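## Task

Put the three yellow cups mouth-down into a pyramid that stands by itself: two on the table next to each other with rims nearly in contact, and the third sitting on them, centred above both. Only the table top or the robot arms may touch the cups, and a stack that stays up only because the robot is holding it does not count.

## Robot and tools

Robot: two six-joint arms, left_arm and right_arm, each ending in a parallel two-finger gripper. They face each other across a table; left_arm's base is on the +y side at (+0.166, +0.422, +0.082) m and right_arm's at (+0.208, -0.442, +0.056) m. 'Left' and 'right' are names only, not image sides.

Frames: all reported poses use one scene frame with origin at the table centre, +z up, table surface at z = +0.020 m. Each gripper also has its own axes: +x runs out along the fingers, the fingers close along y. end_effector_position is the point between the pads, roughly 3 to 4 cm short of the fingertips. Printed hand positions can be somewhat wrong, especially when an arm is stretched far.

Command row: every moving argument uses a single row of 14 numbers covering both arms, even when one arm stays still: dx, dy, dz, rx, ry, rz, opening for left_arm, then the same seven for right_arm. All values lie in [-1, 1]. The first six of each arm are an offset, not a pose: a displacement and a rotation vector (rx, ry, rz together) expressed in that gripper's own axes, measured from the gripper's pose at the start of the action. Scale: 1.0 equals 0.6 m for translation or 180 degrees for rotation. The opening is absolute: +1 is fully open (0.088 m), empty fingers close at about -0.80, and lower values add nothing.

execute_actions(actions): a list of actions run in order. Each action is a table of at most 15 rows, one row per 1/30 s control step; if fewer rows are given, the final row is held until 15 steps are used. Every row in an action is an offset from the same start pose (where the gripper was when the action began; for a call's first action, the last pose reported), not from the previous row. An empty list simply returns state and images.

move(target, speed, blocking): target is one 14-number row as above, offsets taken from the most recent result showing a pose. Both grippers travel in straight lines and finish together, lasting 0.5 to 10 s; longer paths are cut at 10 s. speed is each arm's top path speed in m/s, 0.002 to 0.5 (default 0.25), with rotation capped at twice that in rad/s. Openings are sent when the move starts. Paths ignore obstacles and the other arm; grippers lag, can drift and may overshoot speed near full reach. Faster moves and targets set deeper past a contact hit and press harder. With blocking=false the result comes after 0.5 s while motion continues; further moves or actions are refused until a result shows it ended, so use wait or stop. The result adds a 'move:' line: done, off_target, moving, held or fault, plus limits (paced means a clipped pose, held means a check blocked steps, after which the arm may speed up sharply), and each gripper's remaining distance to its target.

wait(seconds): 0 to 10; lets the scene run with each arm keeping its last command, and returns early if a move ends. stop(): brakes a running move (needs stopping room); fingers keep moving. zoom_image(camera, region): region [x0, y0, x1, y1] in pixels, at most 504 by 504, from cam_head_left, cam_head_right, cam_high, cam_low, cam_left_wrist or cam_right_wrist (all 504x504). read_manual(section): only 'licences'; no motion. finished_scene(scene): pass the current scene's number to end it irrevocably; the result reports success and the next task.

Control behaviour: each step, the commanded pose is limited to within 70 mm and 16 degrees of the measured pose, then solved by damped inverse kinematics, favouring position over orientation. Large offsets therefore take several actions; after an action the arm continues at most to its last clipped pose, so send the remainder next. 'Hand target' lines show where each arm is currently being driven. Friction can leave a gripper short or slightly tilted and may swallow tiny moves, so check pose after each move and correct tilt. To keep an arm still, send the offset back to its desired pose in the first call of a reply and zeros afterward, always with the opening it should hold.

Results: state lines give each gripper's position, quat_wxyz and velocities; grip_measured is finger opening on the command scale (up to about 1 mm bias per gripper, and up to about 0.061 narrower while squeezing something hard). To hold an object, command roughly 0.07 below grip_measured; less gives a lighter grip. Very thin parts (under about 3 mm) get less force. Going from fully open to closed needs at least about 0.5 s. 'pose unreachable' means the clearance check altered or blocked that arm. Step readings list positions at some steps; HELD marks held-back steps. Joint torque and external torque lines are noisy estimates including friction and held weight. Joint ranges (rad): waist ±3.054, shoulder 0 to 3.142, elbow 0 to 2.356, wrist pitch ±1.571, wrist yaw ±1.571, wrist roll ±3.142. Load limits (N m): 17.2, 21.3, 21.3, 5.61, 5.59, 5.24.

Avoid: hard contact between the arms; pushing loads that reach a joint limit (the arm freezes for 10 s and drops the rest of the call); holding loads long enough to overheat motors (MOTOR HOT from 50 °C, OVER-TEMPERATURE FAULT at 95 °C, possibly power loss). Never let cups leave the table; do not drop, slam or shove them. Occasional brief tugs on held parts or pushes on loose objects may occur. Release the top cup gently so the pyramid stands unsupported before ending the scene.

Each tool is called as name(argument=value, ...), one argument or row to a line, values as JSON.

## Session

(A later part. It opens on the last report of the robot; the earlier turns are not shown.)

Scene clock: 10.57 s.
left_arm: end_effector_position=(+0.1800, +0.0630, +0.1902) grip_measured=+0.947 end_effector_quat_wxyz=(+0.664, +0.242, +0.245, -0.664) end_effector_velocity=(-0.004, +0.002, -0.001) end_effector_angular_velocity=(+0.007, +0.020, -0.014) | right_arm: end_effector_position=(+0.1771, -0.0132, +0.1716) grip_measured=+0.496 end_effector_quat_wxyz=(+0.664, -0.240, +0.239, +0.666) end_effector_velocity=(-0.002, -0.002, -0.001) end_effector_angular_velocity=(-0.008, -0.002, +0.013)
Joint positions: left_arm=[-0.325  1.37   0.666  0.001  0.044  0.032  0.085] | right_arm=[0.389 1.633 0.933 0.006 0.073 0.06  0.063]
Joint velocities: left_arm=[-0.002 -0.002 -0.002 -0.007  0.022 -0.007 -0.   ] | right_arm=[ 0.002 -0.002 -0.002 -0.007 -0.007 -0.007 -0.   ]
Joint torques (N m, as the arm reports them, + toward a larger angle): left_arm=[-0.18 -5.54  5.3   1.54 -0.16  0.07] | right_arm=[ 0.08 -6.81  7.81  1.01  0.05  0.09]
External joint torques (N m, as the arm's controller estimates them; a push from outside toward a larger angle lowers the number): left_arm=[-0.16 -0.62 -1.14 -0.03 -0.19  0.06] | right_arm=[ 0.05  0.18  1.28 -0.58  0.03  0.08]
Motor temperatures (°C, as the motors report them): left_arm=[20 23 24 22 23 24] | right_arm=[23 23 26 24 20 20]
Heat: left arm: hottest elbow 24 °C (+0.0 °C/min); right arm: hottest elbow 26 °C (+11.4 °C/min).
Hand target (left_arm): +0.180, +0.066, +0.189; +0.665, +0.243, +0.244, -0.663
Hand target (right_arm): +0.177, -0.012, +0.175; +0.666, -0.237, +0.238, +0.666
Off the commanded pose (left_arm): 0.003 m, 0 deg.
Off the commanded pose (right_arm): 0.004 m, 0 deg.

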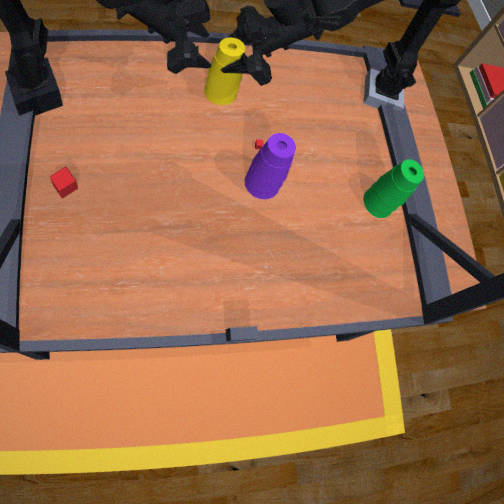

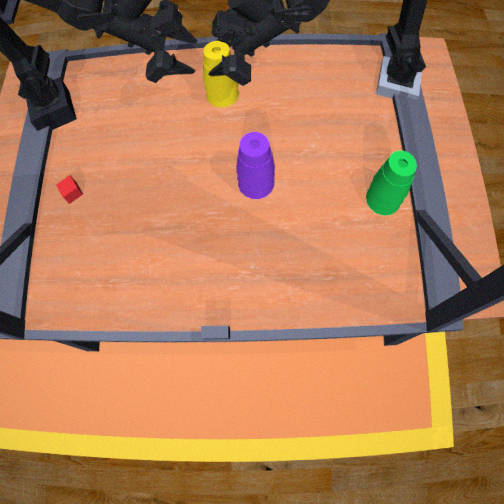

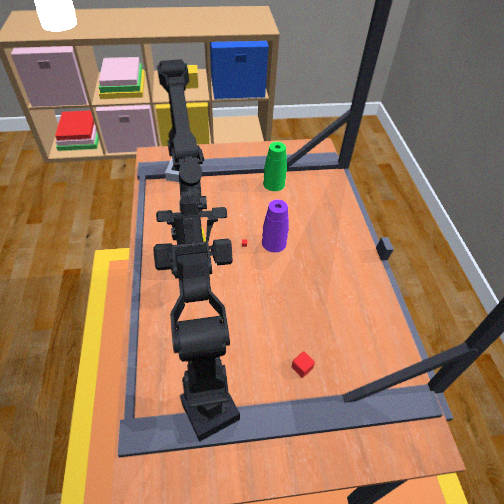

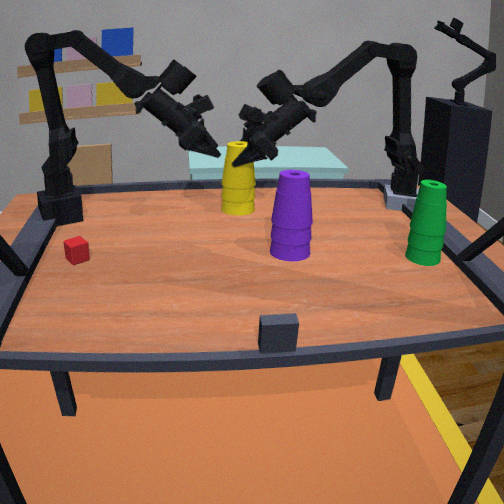

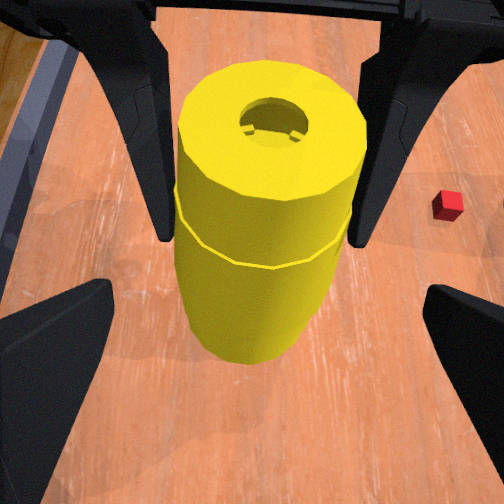

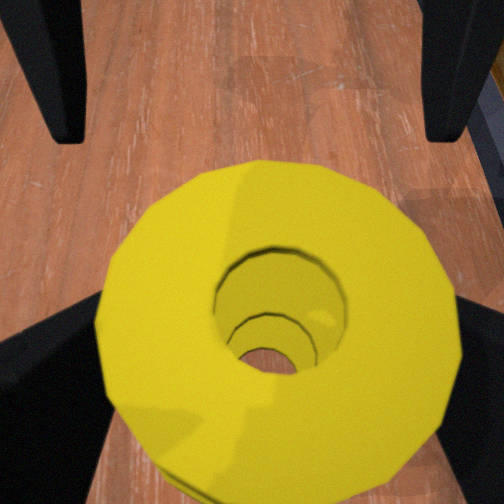

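execute_actions(
  actions=[
    [[0,0,0,0,0,0,0.95,-0.00495,0,0.00987,0,-0.0035,0,0.41],[0,0,0,0,0,0,0.95,-0.00763,0,0.0131,0,-0.0035,0,0.41],[0,0,0,0,0,0,0.95,-0.01197,0,0.01833,0,-0.0035,0,0.41],[0,0,0,0,0,0,0.95,-0.01778,0,0.02532,0,-0.0035,0,0.41],[0,0,0,0,0,0,0.95,-0.0248,0,0.03379,0,-0.0035,0,0.41],[0,0,0,0,0,0,0.95,-0.03274,0,0.04334,0,-0.0035,0,0.41],[0,0,0,0,0,0,0.95,-0.04122,0,0.05356,0,-0.0035,0,0.41],[0,0,0,0,0,0,0.95,-0.05029,0,0.0637,0,-0.0035,0,0.41],[0,0,0,0,0,0,0.95,-0.05904,0,0.0737,0,-0.0035,0,0.41],[0,0,0,0,0,0,0.95,-0.06697,0,0.08326,0,-0.0035,0,0.41],[0.001,0,0.0006,0,-0.0001,0,0.95,-0.07399,0,0.09172,0,-0.0035,0,0.41],[0.002,0,0.0013,0,-0.0003,0,0.95,-0.0798,0,0.09871,0,-0.0035,0,0.41],[0.003,0,0.002,0,-0.0004,0,0.95,-0.08547,0,0.10284,0,-0.0035,0,0.41],[0.004,0,0.0026,0,-0.0006,0,0.95,-0.09209,0,0.1028,0,-0.0035,0,0.41],[0.004,0,0.0026,0,-0.0006,0,0.95,-0.09935,0,0.09862,0,-0.0035,0,0.41]],
    [[0.00647,0,0.0037,0,-0.0008,0,0.95,-0.02808,0.0005,0.00139,0,-0.0013,0,0.41],[0.00904,0,0.0038,0,-0.0008,0,0.95,-0.03689,0.001,-0.01244,0,0.001,0,0.41],[0.01326,0,0.0039,0,-0.0008,0,0.95,-0.04697,0.0013,-0.02708,0,0.0032,0,0.41],[0.01902,0,0.0041,0,-0.0008,0,0.95,-0.05882,0.0013,-0.03692,0,0.0032,0,0.41],[0.02617,0,0.0043,0,-0.0008,0,0.95,-0.07067,0.0013,-0.04676,0,0.0032,0,0.41],[0.03456,0,0.0046,0,-0.0008,0,0.95,-0.0819,0.0013,-0.05609,0,0.0032,0,0.41],[0.04396,0,0.0049,0,-0.0008,0,0.95,-0.09114,0.0013,-0.06445,0,0.0022,0,0.41],[0.05414,0,0.0052,0,-0.0008,0,0.95,-0.09686,0.0013,-0.07338,0,0.0013,0,0.41],[0.06486,0,0.0056,0,-0.0008,0,0.95,-0.09901,0.0013,-0.08268,0,0.0003,0,0.41],[0.07585,0,0.0059,0,-0.0008,0,0.95,-0.09715,0.0013,-0.09292,0,0.0003,0,0.41],[0.08684,0,0.0062,0,-0.0008,0,0.95,-0.09131,0.0013,-0.10267,0,0.0003,0,0.41],[0.09756,0,0.0066,0,-0.0008,0,0.95,-0.07981,0.0013,-0.11547,0,0.0025,0,0.41],[0.10774,0,0.0069,0,-0.0008,0,0.95,-0.06729,0.0013,-0.12924,0,0.0049,0,0.41],[0.11714,0,0.0072,0,-0.0008,0,0.95,-0.05399,0.0013,-0.14422,0,0.0072,0,0.41],[0.12553,0,0.0075,0,-0.0008,0,0.95,-0.04323,0.0013,-0.15719,0,0.0072,0,0.41]],
    [[0.03523,0,0.0046,0,-0.0008,0,0.95,0.03559,0.001,-0.05331,0,0.0072,0,0.41],[0.04099,0,0.0048,0,-0.0008,0,0.95,0.04625,0.001,-0.06691,0,0.0072,0,0.41],[0.04521,0,0.0049,0,-0.0008,0,0.95,0.05662,0.001,-0.0802,0,0.0072,0,0.41],[0.04778,0,0.005,0,-0.0008,0,0.95,0.06647,0.001,-0.09284,0,0.0072,0,0.41],[0.04865,0,0.005,0,-0.0008,0,0.95,0.07551,0.001,-0.10452,0,0.0072,0,0.41],[0.04865,0,0.005,0,-0.0008,0,0.95,0.08356,0.001,-0.11498,0,0.0072,0,0.41],[0.04865,0,0.005,0,-0.0008,0,0.95,0.09035,0.001,-0.12396,0,0.0072,0,0.41],[0.04865,0,0.005,0,-0.0008,0,0.95,0.09588,0.001,-0.13113,0,0.0072,0,0.41],[0.04865,0,0.005,0,-0.0008,0,0.88,0.09985,0.001,-0.13643,0,0.0072,0,0.41],[0.04865,0,0.005,0,-0.0008,0,0.81,0.10244,0.001,-0.13955,0,0.0072,0,0.41],[0.04865,0,0.005,0,-0.0008,0,0.75,0.10331,0.001,-0.1406,0,0.0072,0,0.41],[0.04865,0,0.005,0,-0.0008,0,0.71,0.10331,0.001,-0.1406,0,0.0072,0,0.41],[0.04865,0,0.005,0,-0.0008,0,0.68,0.10331,0.001,-0.1406,0,0.0072,0,0.41],[0.04865,0,0.005,0,-0.0008,0,0.66,0.10331,0.001,-0.1406,0,0.0072,0,0.41],[0.04865,0,0.005,0,-0.0008,0,0.66,0.10331,0.001,-0.1406,0,0.0072,0,0.41]],
  ],
)

Scene clock: 15.13 s.
left_arm: end_effector_position=(+0.1804, -0.0024, +0.1400) grip_measured=+0.715 end_effector_quat_wxyz=(+0.664, +0.240, +0.242, -0.666) end_effector_velocity=(+0.000, +0.000, -0.001) end_effector_angular_velocity=(+0.008, +0.001, +0.008) | right_arm: end_effector_position=(+0.1769, -0.0932, +0.1194) grip_measured=+0.496 end_effector_quat_wxyz=(+0.664, -0.241, +0.240, +0.666) end_effector_velocity=(-0.003, +0.021, -0.003) end_effector_angular_velocity=(+0.104, +0.013, +0.008)
Joint positions: left_arm=[-0.335  1.75   0.793  0.26   0.041  0.028  0.074] | right_arm=[0.422 1.458 0.519 0.242 0.096 0.081 0.063]
Joint velocities: left_arm=[-0.002  0.002  0.002 -0.007 -0.007 -0.007 -0.032] | right_arm=[-0.002  0.1   -0.022  0.227 -0.007 -0.007  0.   ]
Joint torques (N m, as the arm reports them, + toward a larger angle): left_arm=[-0.27 -4.85  7.24  1.54 -0.12 -0.09] | right_arm=[ 0.35 -3.56  5.24  1.66  0.06  0.15]
External joint torques (N m, as the arm's controller estimates them; a push from outside toward a larger angle lowers the number): left_arm=[-0.25  2.17  1.59 -0.03 -0.14 -0.1 ] | right_arm=[ 0.35  1.65 -0.78 -0.02  0.02  0.15]
External joint torques at the end of the 1st action: left_arm=[-0.05  1.45  0.99  0.02 -0.02 -0.03] | right_arm=[ 0.29 -0.56  0.75 -0.44  0.07  0.02]
External joint torques at the end of the 2nd action: left_arm=[-0.27  2.02  1.71 -0.03 -0.18 -0.11] | right_arm=[ 0.21  0.96 -0.49  0.09  0.1   0.2 ]
Motor temperatures (°C, as the motors report them): left_arm=[20 23 24 23 23 24] | right_arm=[23 24 27 24 20 20]
Heat: left arm: hottest elbow 24 °C (+0.0 °C/min); right arm: hottest elbow 27 °C (+11.9 °C/min).
Hand target (left_arm): +0.180, -0.006, +0.138; +0.664, +0.240, +0.243, -0.665
Hand target (right_arm): +0.176, -0.093, +0.115; +0.663, -0.241, +0.242, +0.666
Off the commanded pose (left_arm): 0.004 m, 0 deg.
Off the commanded pose (right_arm): 0.005 m, 0 deg.
Step readings (end_effector_position; steps 1 to 15: 1st action; 16 to 30: 2nd action; 31 to 45: 3rd action):
0: left_arm (+0.1801, +0.0630, +0.1902) | right_arm (+0.1771, -0.0132, +0.1716)
1: left_arm (+0.1801, +0.0630, +0.1902) | right_arm (+0.1771, -0.0132, +0.1717)
2: left_arm (+0.1801, +0.0630, +0.1902) | right_arm (+0.1772, -0.0132, +0.1718)
4: left_arm (+0.1801, +0.0630, +0.1902) | right_arm (+0.1772, -0.0138, +0.1732)
8: left_arm (+0.1801, +0.0630, +0.1902) | right_arm (+0.1773, -0.0151, +0.1884)
15: left_arm (+0.1801, +0.0625, +0.1907) | right_arm (+0.1772, -0.0142, +0.2444)
16: left_arm (+0.1802, +0.0621, +0.1908) | right_arm (+0.1775, -0.0166, +0.2489)
17: left_arm (+0.1802, +0.0614, +0.1907) | right_arm (+0.1778, -0.0202, +0.2519)
19: left_arm (+0.1803, +0.0593, +0.1888) | right_arm (+0.1778, -0.0320, +0.2525)
23: left_arm (+0.1805, +0.0491, +0.1796) | right_arm (+0.1769, -0.0638, +0.2470)
30: left_arm (+0.1800, +0.0185, +0.1546) | right_arm (+0.1764, -0.0898, +0.2195)
31: left_arm (+0.1800, +0.0145, +0.1512) | right_arm (+0.1767, -0.0915, +0.2099)
32: left_arm (+0.1800, +0.0111, +0.1481) | right_arm (+0.1768, -0.0928, +0.2002)
34: left_arm (+0.1801, +0.0054, +0.1430) | right_arm (+0.1770, -0.0940, +0.1810)
38: left_arm (+0.1802, +0.0001, +0.1388) | right_arm (+0.1772, -0.0955, +0.1451)
45: end_effector_position above

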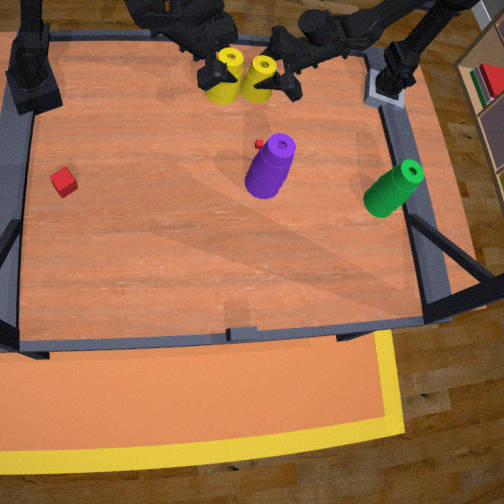

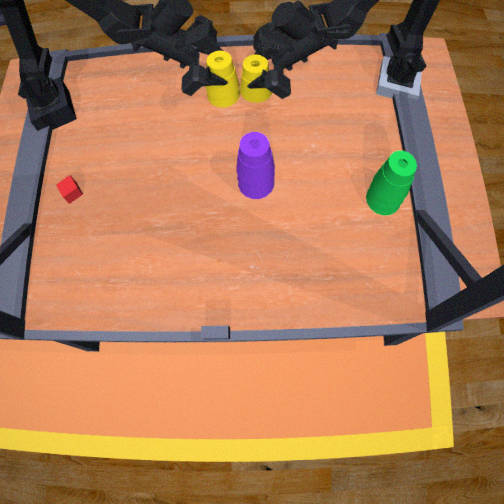

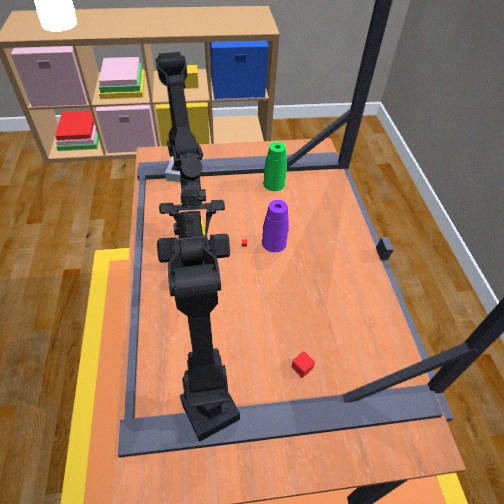

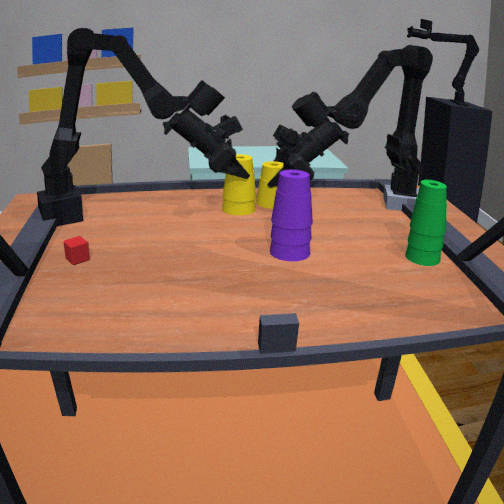

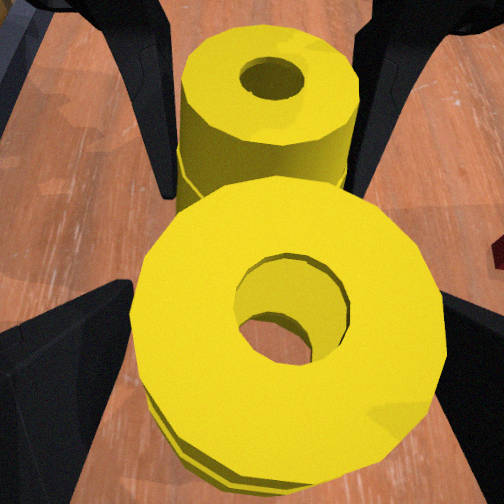

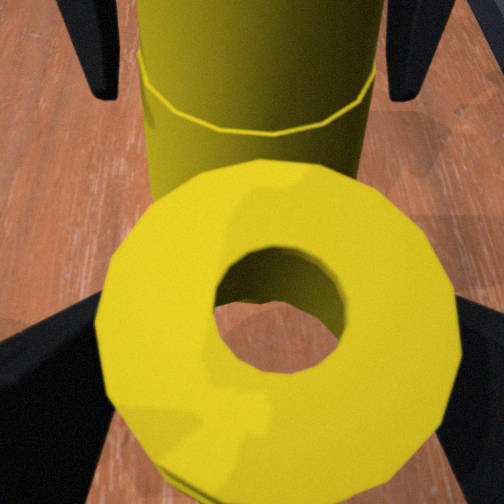

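execute_actions(
  actions=[],
)

zoom_image(
  camera="cam_low",
  region=[210, 140, 290, 220],
)

Scene clock: 15.20 s.
left_arm: end_effector_position=(+0.1804, -0.0024, +0.1397) grip_measured=+0.688 end_effector_quat_wxyz=(+0.663, +0.240, +0.243, -0.666) end_effector_velocity=(-0.000, +0.004, -0.008) end_effector_angular_velocity=(+0.032, +0.002, +0.008) | right_arm: end_effector_position=(+0.1767, -0.0919, +0.1200) grip_measured=+0.496 end_effector_quat_wxyz=(+0.664, -0.238, +0.238, +0.667) end_effector_velocity=(-0.005, +0.017, +0.014) end_effector_angular_velocity=(+0.102, +0.022, +0.019)
Joint positions: left_arm=[-0.335  1.75   0.793  0.26   0.041  0.028  0.073] | right_arm=[0.422 1.462 0.518 0.253 0.096 0.081 0.063]
Joint velocities: left_arm=[-0.002  0.007 -0.002 -0.022 -0.007 -0.007 -0.016] | right_arm=[-0.002  0.022  0.002  0.125 -0.022 -0.007 -0.   ]
Joint torques (N m, as the arm reports them, + toward a larger angle): left_arm=[-0.25 -4.98  7.25  1.54 -0.12 -0.09] | right_arm=[ 0.35 -3.19  5.11  1.49  0.06  0.15]
External joint torques (N m, as the arm's controller estimates them; a push from outside toward a larger angle lowers the number): left_arm=[-0.28  2.    1.62 -0.01 -0.14 -0.1 ] | right_arm=[ 0.34  1.82 -0.66 -0.09  0.02  0.14]
Motor temperatures (°C, as the motors report them): left_arm=[20 23 24 23 23 24] | right_arm=[23 24 27 24 20 20]
Heat: left arm: hottest elbow 24 °C (+0.0 °C/min); right arm: hottest elbow 27 °C (+11.8 °C/min).
Hand target (left_arm): +0.180, -0.006, +0.138; +0.664, +0.240, +0.243, -0.665
Hand target (right_arm): +0.176, -0.093, +0.115; +0.663, -0.241, +0.242, +0.666
Off the commanded pose (left_arm): 0.004 m, 0 deg.
Off the commanded pose (right_arm): 0.006 m, 1 deg.

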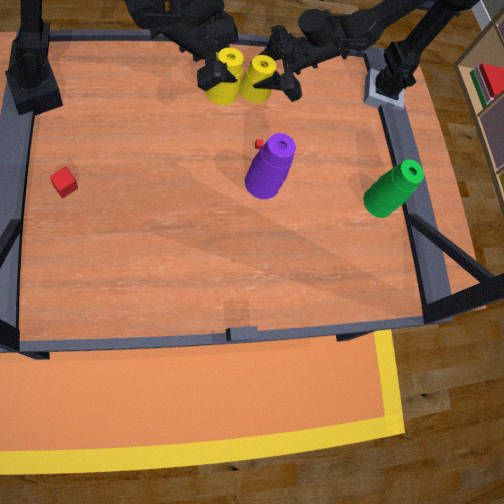

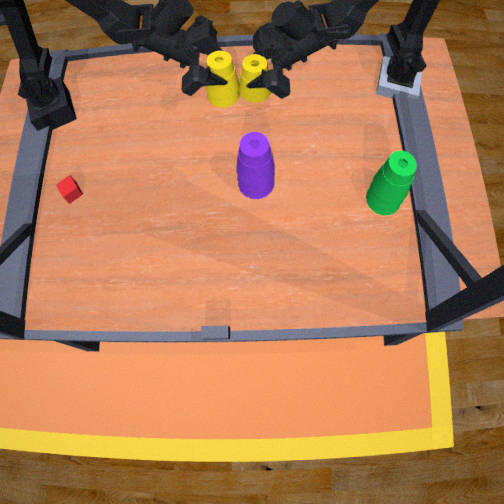

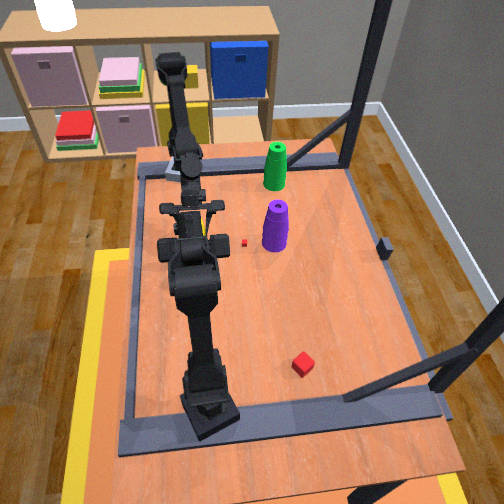

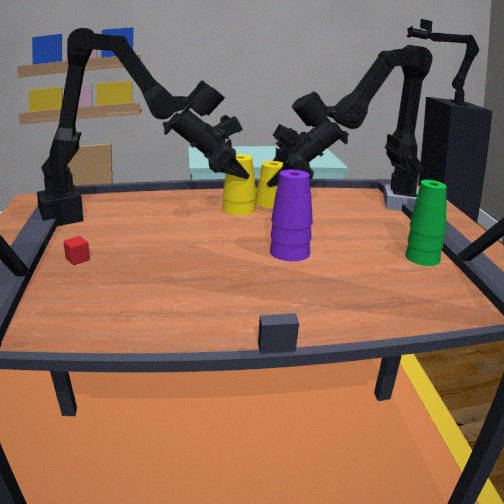

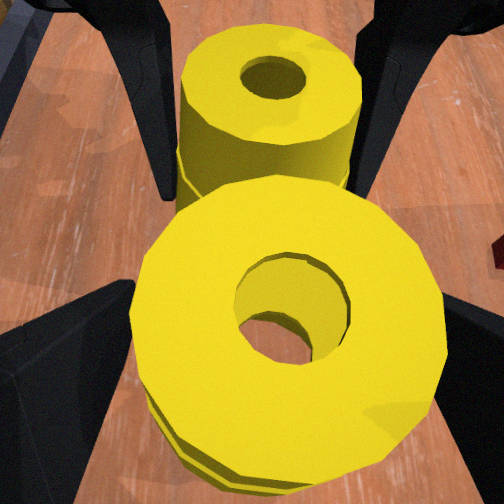

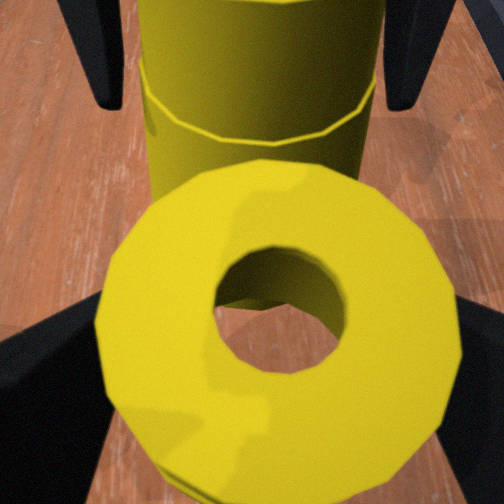

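Region (210, 140, 290, 220) of cam_low's 504x504 image, scaled by 6.300, with more detail than that image has.

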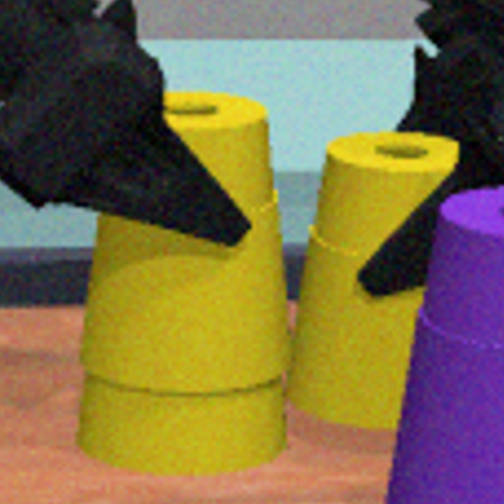

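wait(
  seconds=0,
)

zoom_image(
  camera="cam_low",
  region=[210, 140, 290, 220],
)

Scene clock: 15.30 s.
left_arm: end_effector_position=(+0.1803, -0.0023, +0.1395) grip_measured=+0.671 end_effector_quat_wxyz=(+0.663, +0.240, +0.243, -0.666) end_effector_velocity=(-0.000, +0.002, -0.001) end_effector_angular_velocity=(+0.008, +0.001, +0.008) | right_arm: end_effector_position=(+0.1766, -0.0912, +0.1204) grip_measured=+0.496 end_effector_quat_wxyz=(+0.665, -0.237, +0.237, +0.668) end_effector_velocity=(-0.000, +0.000, -0.005) end_effector_angular_velocity=(-0.003, -0.001, +0.008)
Joint positions: left_arm=[-0.335  1.751  0.793  0.26   0.041  0.028  0.072] | right_arm=[0.422 1.463 0.518 0.258 0.096 0.081 0.063]
Joint velocities: left_arm=[-0.002 -0.002 -0.002 -0.007 -0.007 -0.007 -0.005] | right_arm=[-0.002  0.017 -0.007  0.022 -0.007 -0.007 -0.   ]
Joint torques (N m, as the arm reports them, + toward a larger angle): left_arm=[-0.26 -4.94  7.23  1.56 -0.12 -0.09] | right_arm=[ 0.37 -3.06  5.03  1.58  0.06  0.14]
External joint torques (N m, as the arm's controller estimates them; a push from outside toward a larger angle lowers the number): left_arm=[-0.22  2.09  1.55 -0.01 -0.14 -0.1 ] | right_arm=[ 0.37  1.9  -0.72  0.    0.02  0.14]
Motor temperatures (°C, as the motors report them): left_arm=[20 23 24 23 23 24] | right_arm=[23 24 27 24 20 20]
Heat: left arm: hottest elbow 24 °C (+0.0 °C/min); right arm: hottest elbow 27 °C (+11.8 °C/min).
Hand target (left_arm): +0.180, -0.006, +0.138; +0.664, +0.240, +0.243, -0.665
Hand target (right_arm): +0.176, -0.093, +0.115; +0.663, -0.241, +0.242, +0.666
Off the commanded pose (left_arm): 0.004 m, 0 deg.
Off the commanded pose (right_arm): 0.006 m, 1 deg.

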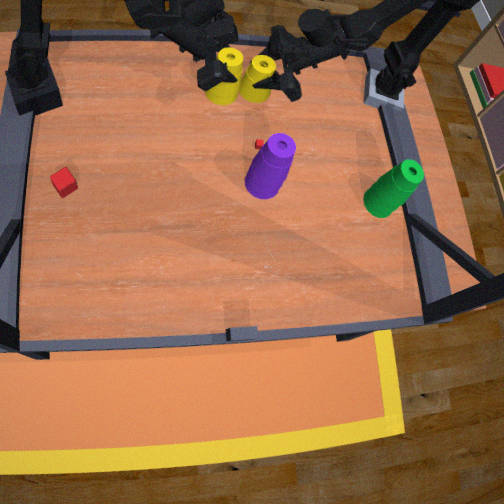

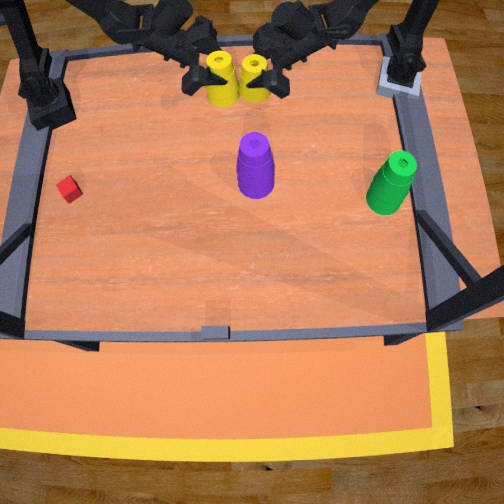

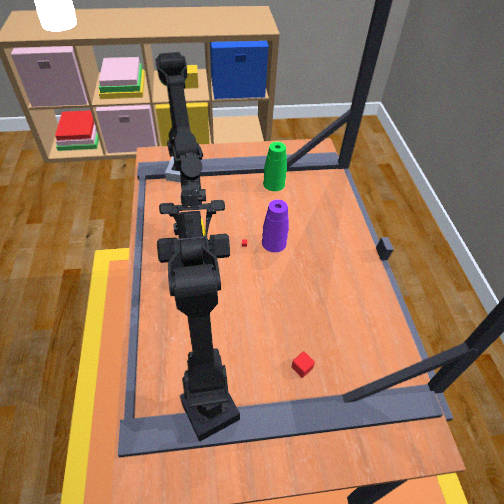

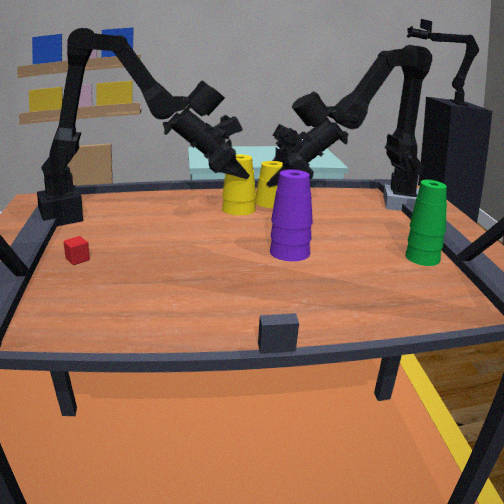

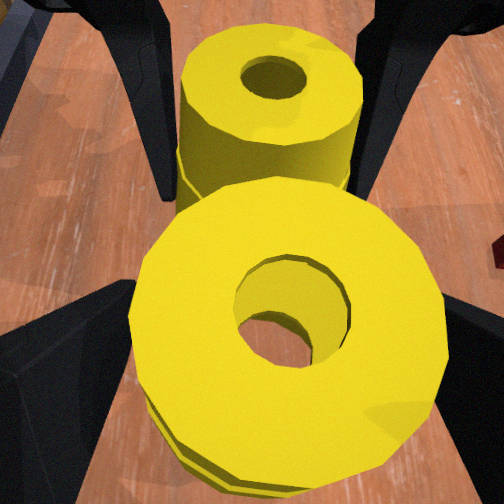

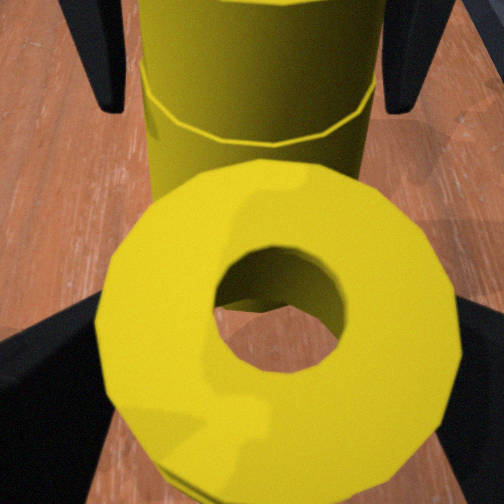

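Region (210, 140, 290, 220) of cam_low's 504x504 image, scaled by 6.300, with more detail than that image has.

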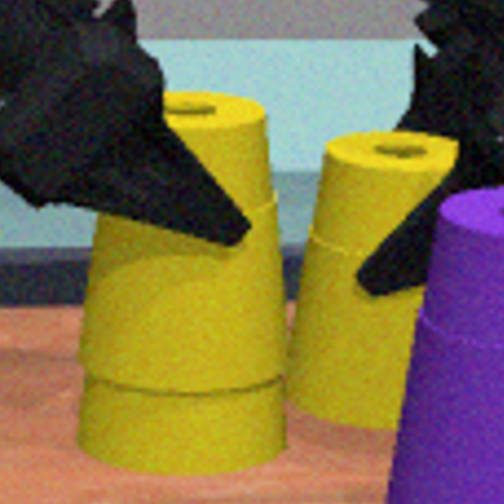

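execute_actions(
  actions=[],
)

Scene clock: 15.70 s.
left_arm: end_effector_position=(+0.1803, -0.0023, +0.1395) grip_measured=+0.663 end_effector_quat_wxyz=(+0.663, +0.240, +0.243, -0.666) end_effector_velocity=(-0.002, +0.000, +0.001) end_effector_angular_velocity=(+0.003, +0.001, +0.003) | right_arm: end_effector_position=(+0.1766, -0.0910, +0.1203) grip_measured=+0.496 end_effector_quat_wxyz=(+0.665, -0.236, +0.237, +0.668) end_effector_velocity=(-0.000, -0.002, -0.003) end_effector_angular_velocity=(-0.013, -0.003, +0.008)
Joint positions: left_arm=[-0.335  1.751  0.793  0.26   0.041  0.028  0.071] | right_arm=[0.422 1.465 0.518 0.261 0.096 0.081 0.063]
Joint velocities: left_arm=[-0.007 -0.002  0.002 -0.007 -0.007 -0.007 -0.   ] | right_arm=[-0.002  0.002 -0.002 -0.007 -0.007 -0.007  0.   ]
Joint torques (N m, as the arm reports them, + toward a larger angle): left_arm=[-0.26 -4.93  7.25  1.54 -0.12 -0.1 ] | right_arm=[ 0.35 -3.13  5.12  1.6   0.06  0.15]
External joint torques (N m, as the arm's controller estimates them; a push from outside toward a larger angle lowers the number): left_arm=[-0.23  2.19  1.47 -0.06 -0.13 -0.1 ] | right_arm=[ 0.36  1.82 -0.63  0.01  0.02  0.14]
Motor temperatures (°C, as the motors report them): left_arm=[20 23 24 23 23 24] | right_arm=[23 24 27 24 20 20]
Heat: left arm: hottest elbow 24 °C (+0.0 °C/min); right arm: hottest elbow 27 °C (+11.5 °C/min).
Hand target (left_arm): +0.180, -0.006, +0.138; +0.664, +0.240, +0.243, -0.665
Hand target (right_arm): +0.176, -0.093, +0.115; +0.663, -0.241, +0.241, +0.666
Off the commanded pose (left_arm): 0.004 m, 0 deg.
Off the commanded pose (right_arm): 0.006 m, 1 deg.

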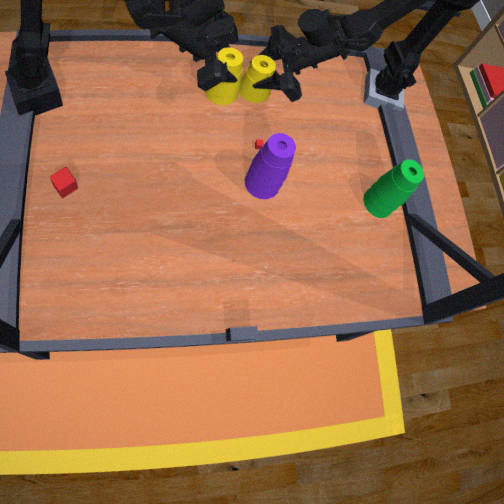

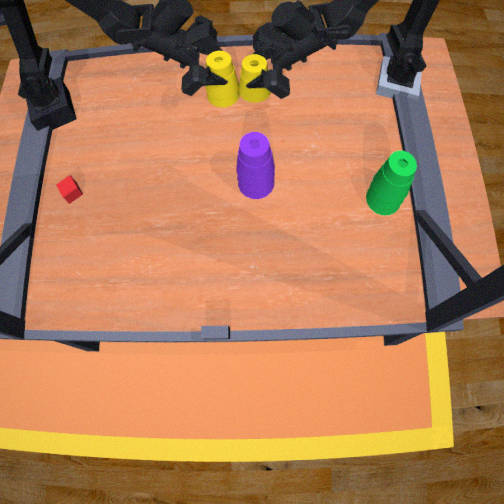

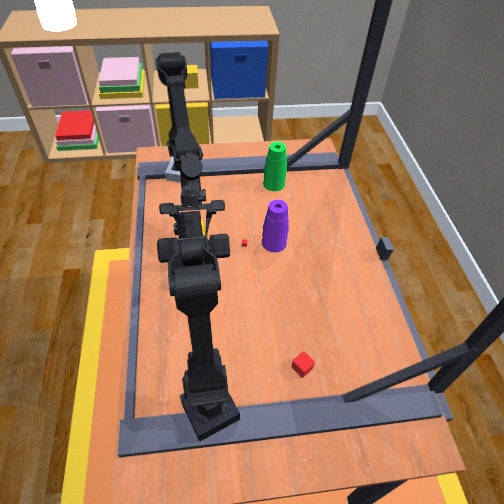

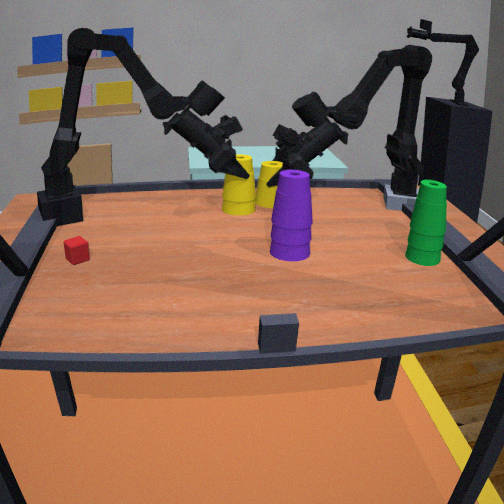

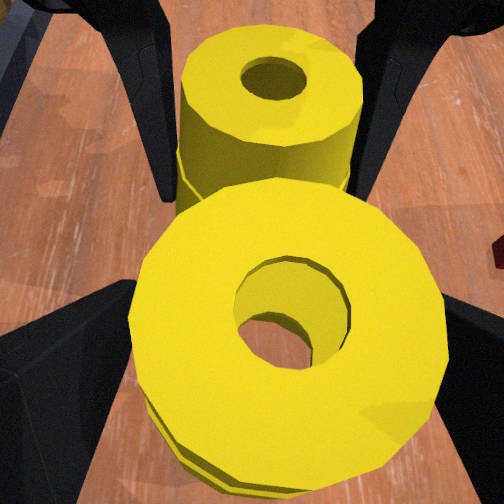

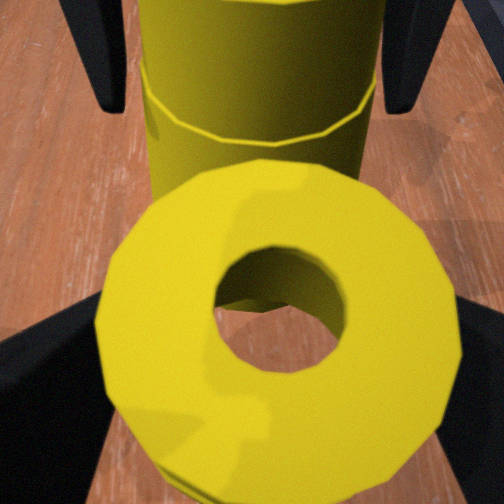

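zoom_image(
  camera="cam_low",
  region=[210, 140, 290, 220],
)

zoom_image(
  camera="cam_head_right",
  region=[180, 30, 300, 120],
)

Region (210, 140, 290, 220) of cam_low's 504x504 image, scaled by 6.300, with more detail than that image has.

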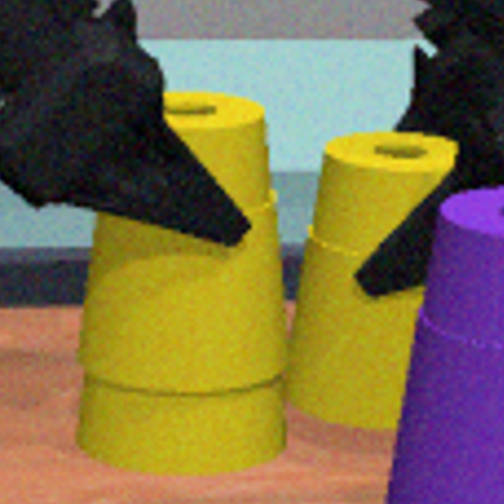

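Region (180, 30, 300, 120) of cam_head_right's 504x504 image, scaled by 4.200, with more detail than that image has; it fills the top 378 rows of this view, and the rest is white.

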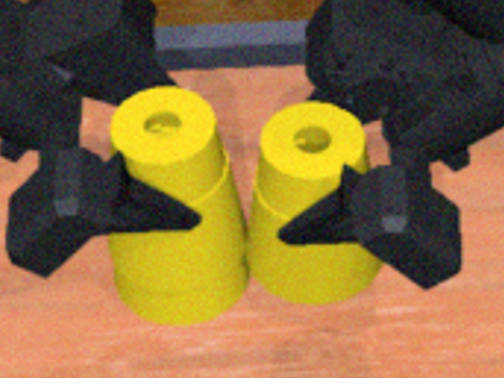

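execute_actions(
  actions=[
    [[0,0,0.004,0,-0.0015,0,0.62,0.0037,0,-0.0161,0,0.0069,0,0.41],[0,0,0.004,0,-0.0015,0,0.59,0.0043,0,-0.0178,0,0.0072,0,0.41],[0,0,0.004,0,-0.0015,0,0.56,0.0047,0,-0.0194,0,0.0075,0,0.41],[0,0,0.004,0,-0.0015,0,0.54,0.0051,0,-0.0210,0,0.0078,0,0.41],[0,0,0.004,0,-0.0015,0,0.52,0.0056,0,-0.0227,0,0.0081,0,0.41],[0,0,0.004,0,-0.0015,0,0.50,0.0066,0,-0.0239,0,0.0083,0,0.41],[0,0,0.004,0,-0.0015,0,0.485,0.0076,0,-0.0250,0,0.0086,0,0.41],[0,0,0.004,0,-0.0015,0,0.47,0.0085,0,-0.0262,0,0.0089,0,0.41],[0,0,0.004,0,-0.0015,0,0.455,0.0096,0,-0.0275,0,0.0092,0,0.41],[0,0,0.005,0,-0.002,0,0.44,0.0105,0,-0.0287,0,0.0094,0,0.41],[-0.0007,0,0.0065,0,-0.0028,0,0.43,0.0105,0,-0.0287,0,0.0094,0,0.41],[-0.0014,0,0.008,0,-0.0036,0,0.42,0.0105,0,-0.0287,0,0.0094,0,0.41],[-0.002,0,0.009,0,-0.0042,0,0.41,0.0105,0,-0.0287,0,0.0094,0,0.41],[-0.0027,0,0.0102,0,-0.0048,0,0.40,0.0105,0,-0.0287,0,0.0094,0,0.41],[-0.0033,0,0.0114,0,-0.0054,0,0.40,0.0105,0,-0.0287,0,0.0094,0,0.41]],
  ],
)

Scene clock: 18.40 s.
left_arm: end_effector_position=(+0.1803, -0.0023, +0.1395) grip_measured=+0.467 end_effector_quat_wxyz=(+0.663, +0.240, +0.243, -0.666) end_effector_velocity=(+0.002, +0.001, +0.001) end_effector_angular_velocity=(+0.003, -0.020, +0.010) | right_arm: end_effector_position=(+0.1771, -0.0947, +0.1084) grip_measured=+0.496 end_effector_quat_wxyz=(+0.663, -0.242, +0.241, +0.666) end_effector_velocity=(-0.000, -0.001, -0.005) end_effector_angular_velocity=(-0.013, -0.002, +0.008)
Joint positions: left_arm=[-0.335  1.751  0.793  0.26   0.041  0.028  0.062] | right_arm=[0.422 1.493 0.494 0.297 0.096 0.081 0.063]
Joint velocities: left_arm=[-0.002 -0.007 -0.002 -0.007 -0.022  0.007 -0.   ] | right_arm=[-0.002  0.017 -0.002  0.007 -0.007 -0.007 -0.   ]
Joint torques (N m, as the arm reports them, + toward a larger angle): left_arm=[ 0.   -7.22  6.81  1.42  0.03 -0.04] | right_arm=[ 0.23 -3.08  4.94  1.61 -0.01  0.16]
External joint torques (N m, as the arm's controller estimates them; a push from outside toward a larger angle lowers the number): left_arm=[-0.02 -0.08  1.09 -0.16  0.02 -0.05] | right_arm=[ 0.23  1.97 -0.72  0.   -0.05  0.16]
Motor temperatures (°C, as the motors report them): left_arm=[20 23 24 23 23 24] | right_arm=[24 24 27 25 20 20]
Heat: left arm: hottest elbow 24 °C (+0.0 °C/min); right arm: hottest elbow 27 °C (+9.8 °C/min).
Hand target (left_arm): +0.180, -0.005, +0.146; +0.665, +0.234, +0.237, -0.668
Hand target (right_arm): +0.177, -0.097, +0.103; +0.661, -0.246, +0.247, +0.664
Off the commanded pose (left_arm): 0.007 m, 1 deg.
Off the commanded pose (right_arm): 0.006 m, 1 deg.
Step readings (end_effector_position):
0: left_arm (+0.1803, -0.0023, +0.1395) | right_arm (+0.1766, -0.0910, +0.1203)
1: left_arm (+0.1803, -0.0023, +0.1395) | right_arm (+0.1766, -0.0912, +0.1200)
2: left_arm (+0.1803, -0.0023, +0.1395) | right_arm (+0.1767, -0.0915, +0.1194)
4: left_arm (+0.1803, -0.0023, +0.1395) | right_arm (+0.1768, -0.0927, +0.1174)
8: left_arm (+0.1803, -0.0023, +0.1395) | right_arm (+0.1771, -0.0946, +0.1124)
15: end_effector_position above

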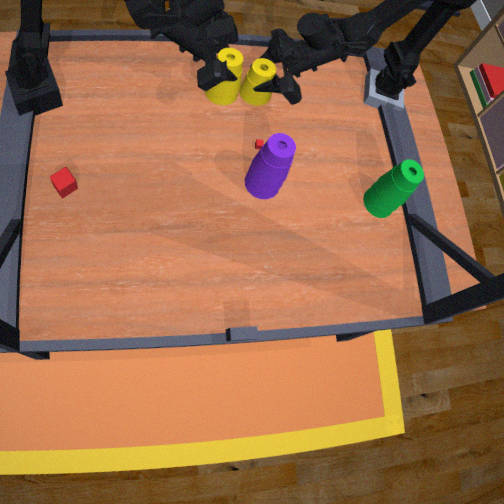

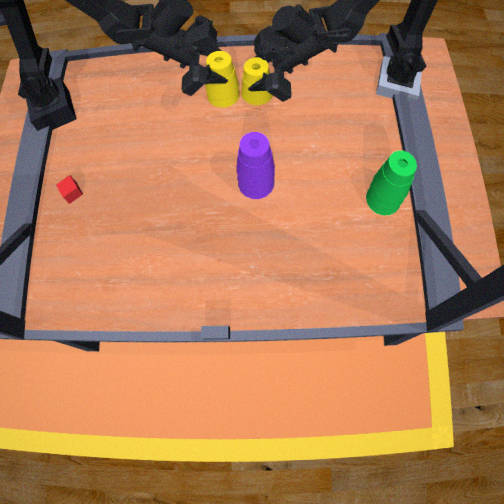

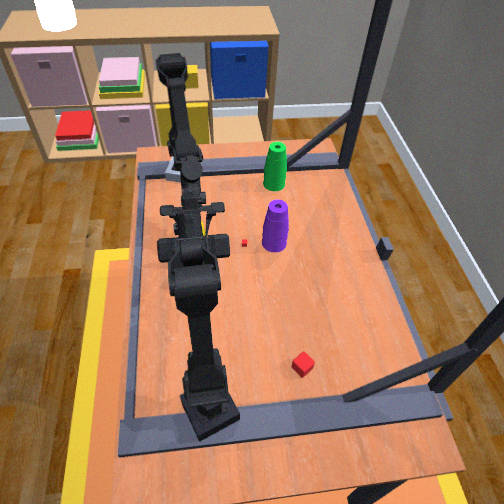

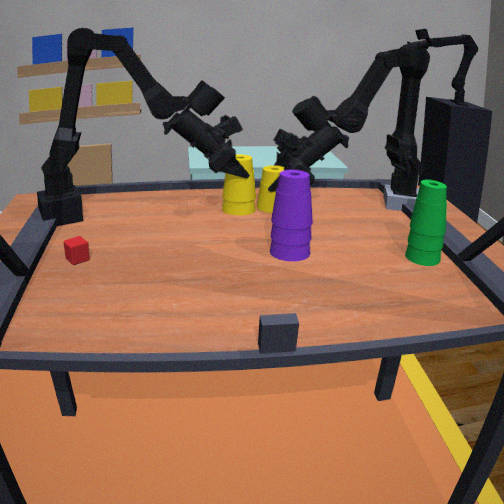

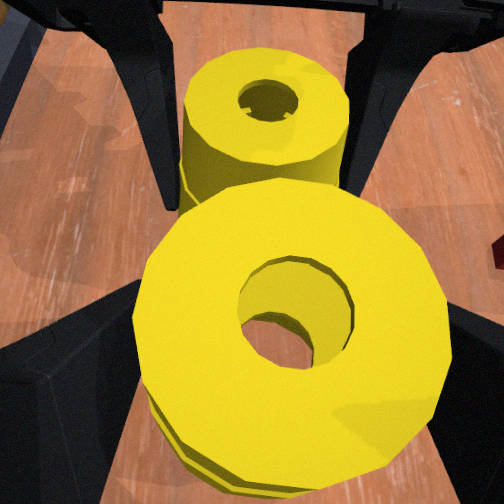

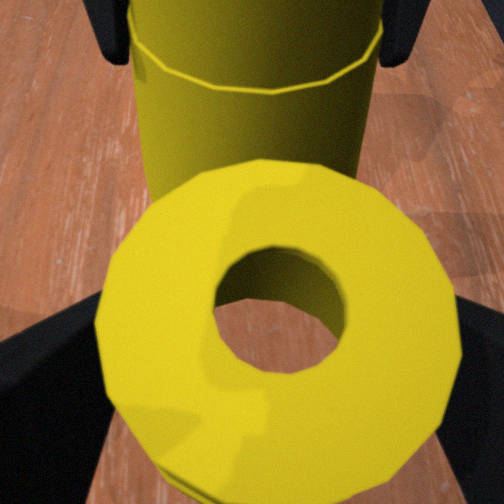

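zoom_image(
  camera="cam_low",
  region=[210, 140, 290, 220],
)

zoom_image(
  camera="cam_head_right",
  region=[200, 50, 280, 120],
)

Region (210, 140, 290, 220) of cam_low's 504x504 image, scaled by 6.300, with more detail than that image has.

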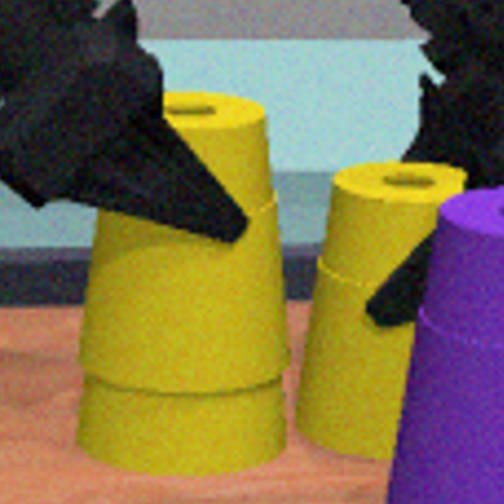

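Region (200, 50, 280, 120) of cam_head_right's 504x504 image, scaled by 6.300, with more detail than that image has; it fills the top 441 rows of this view, and the rest is white.

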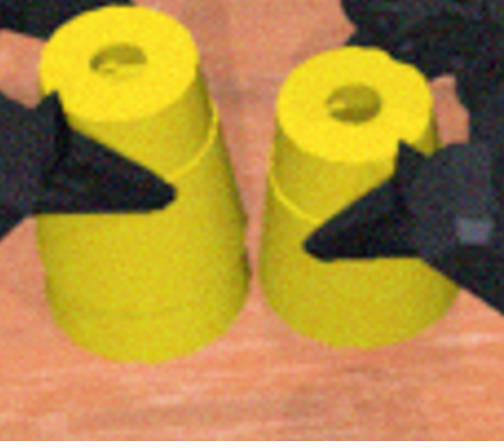

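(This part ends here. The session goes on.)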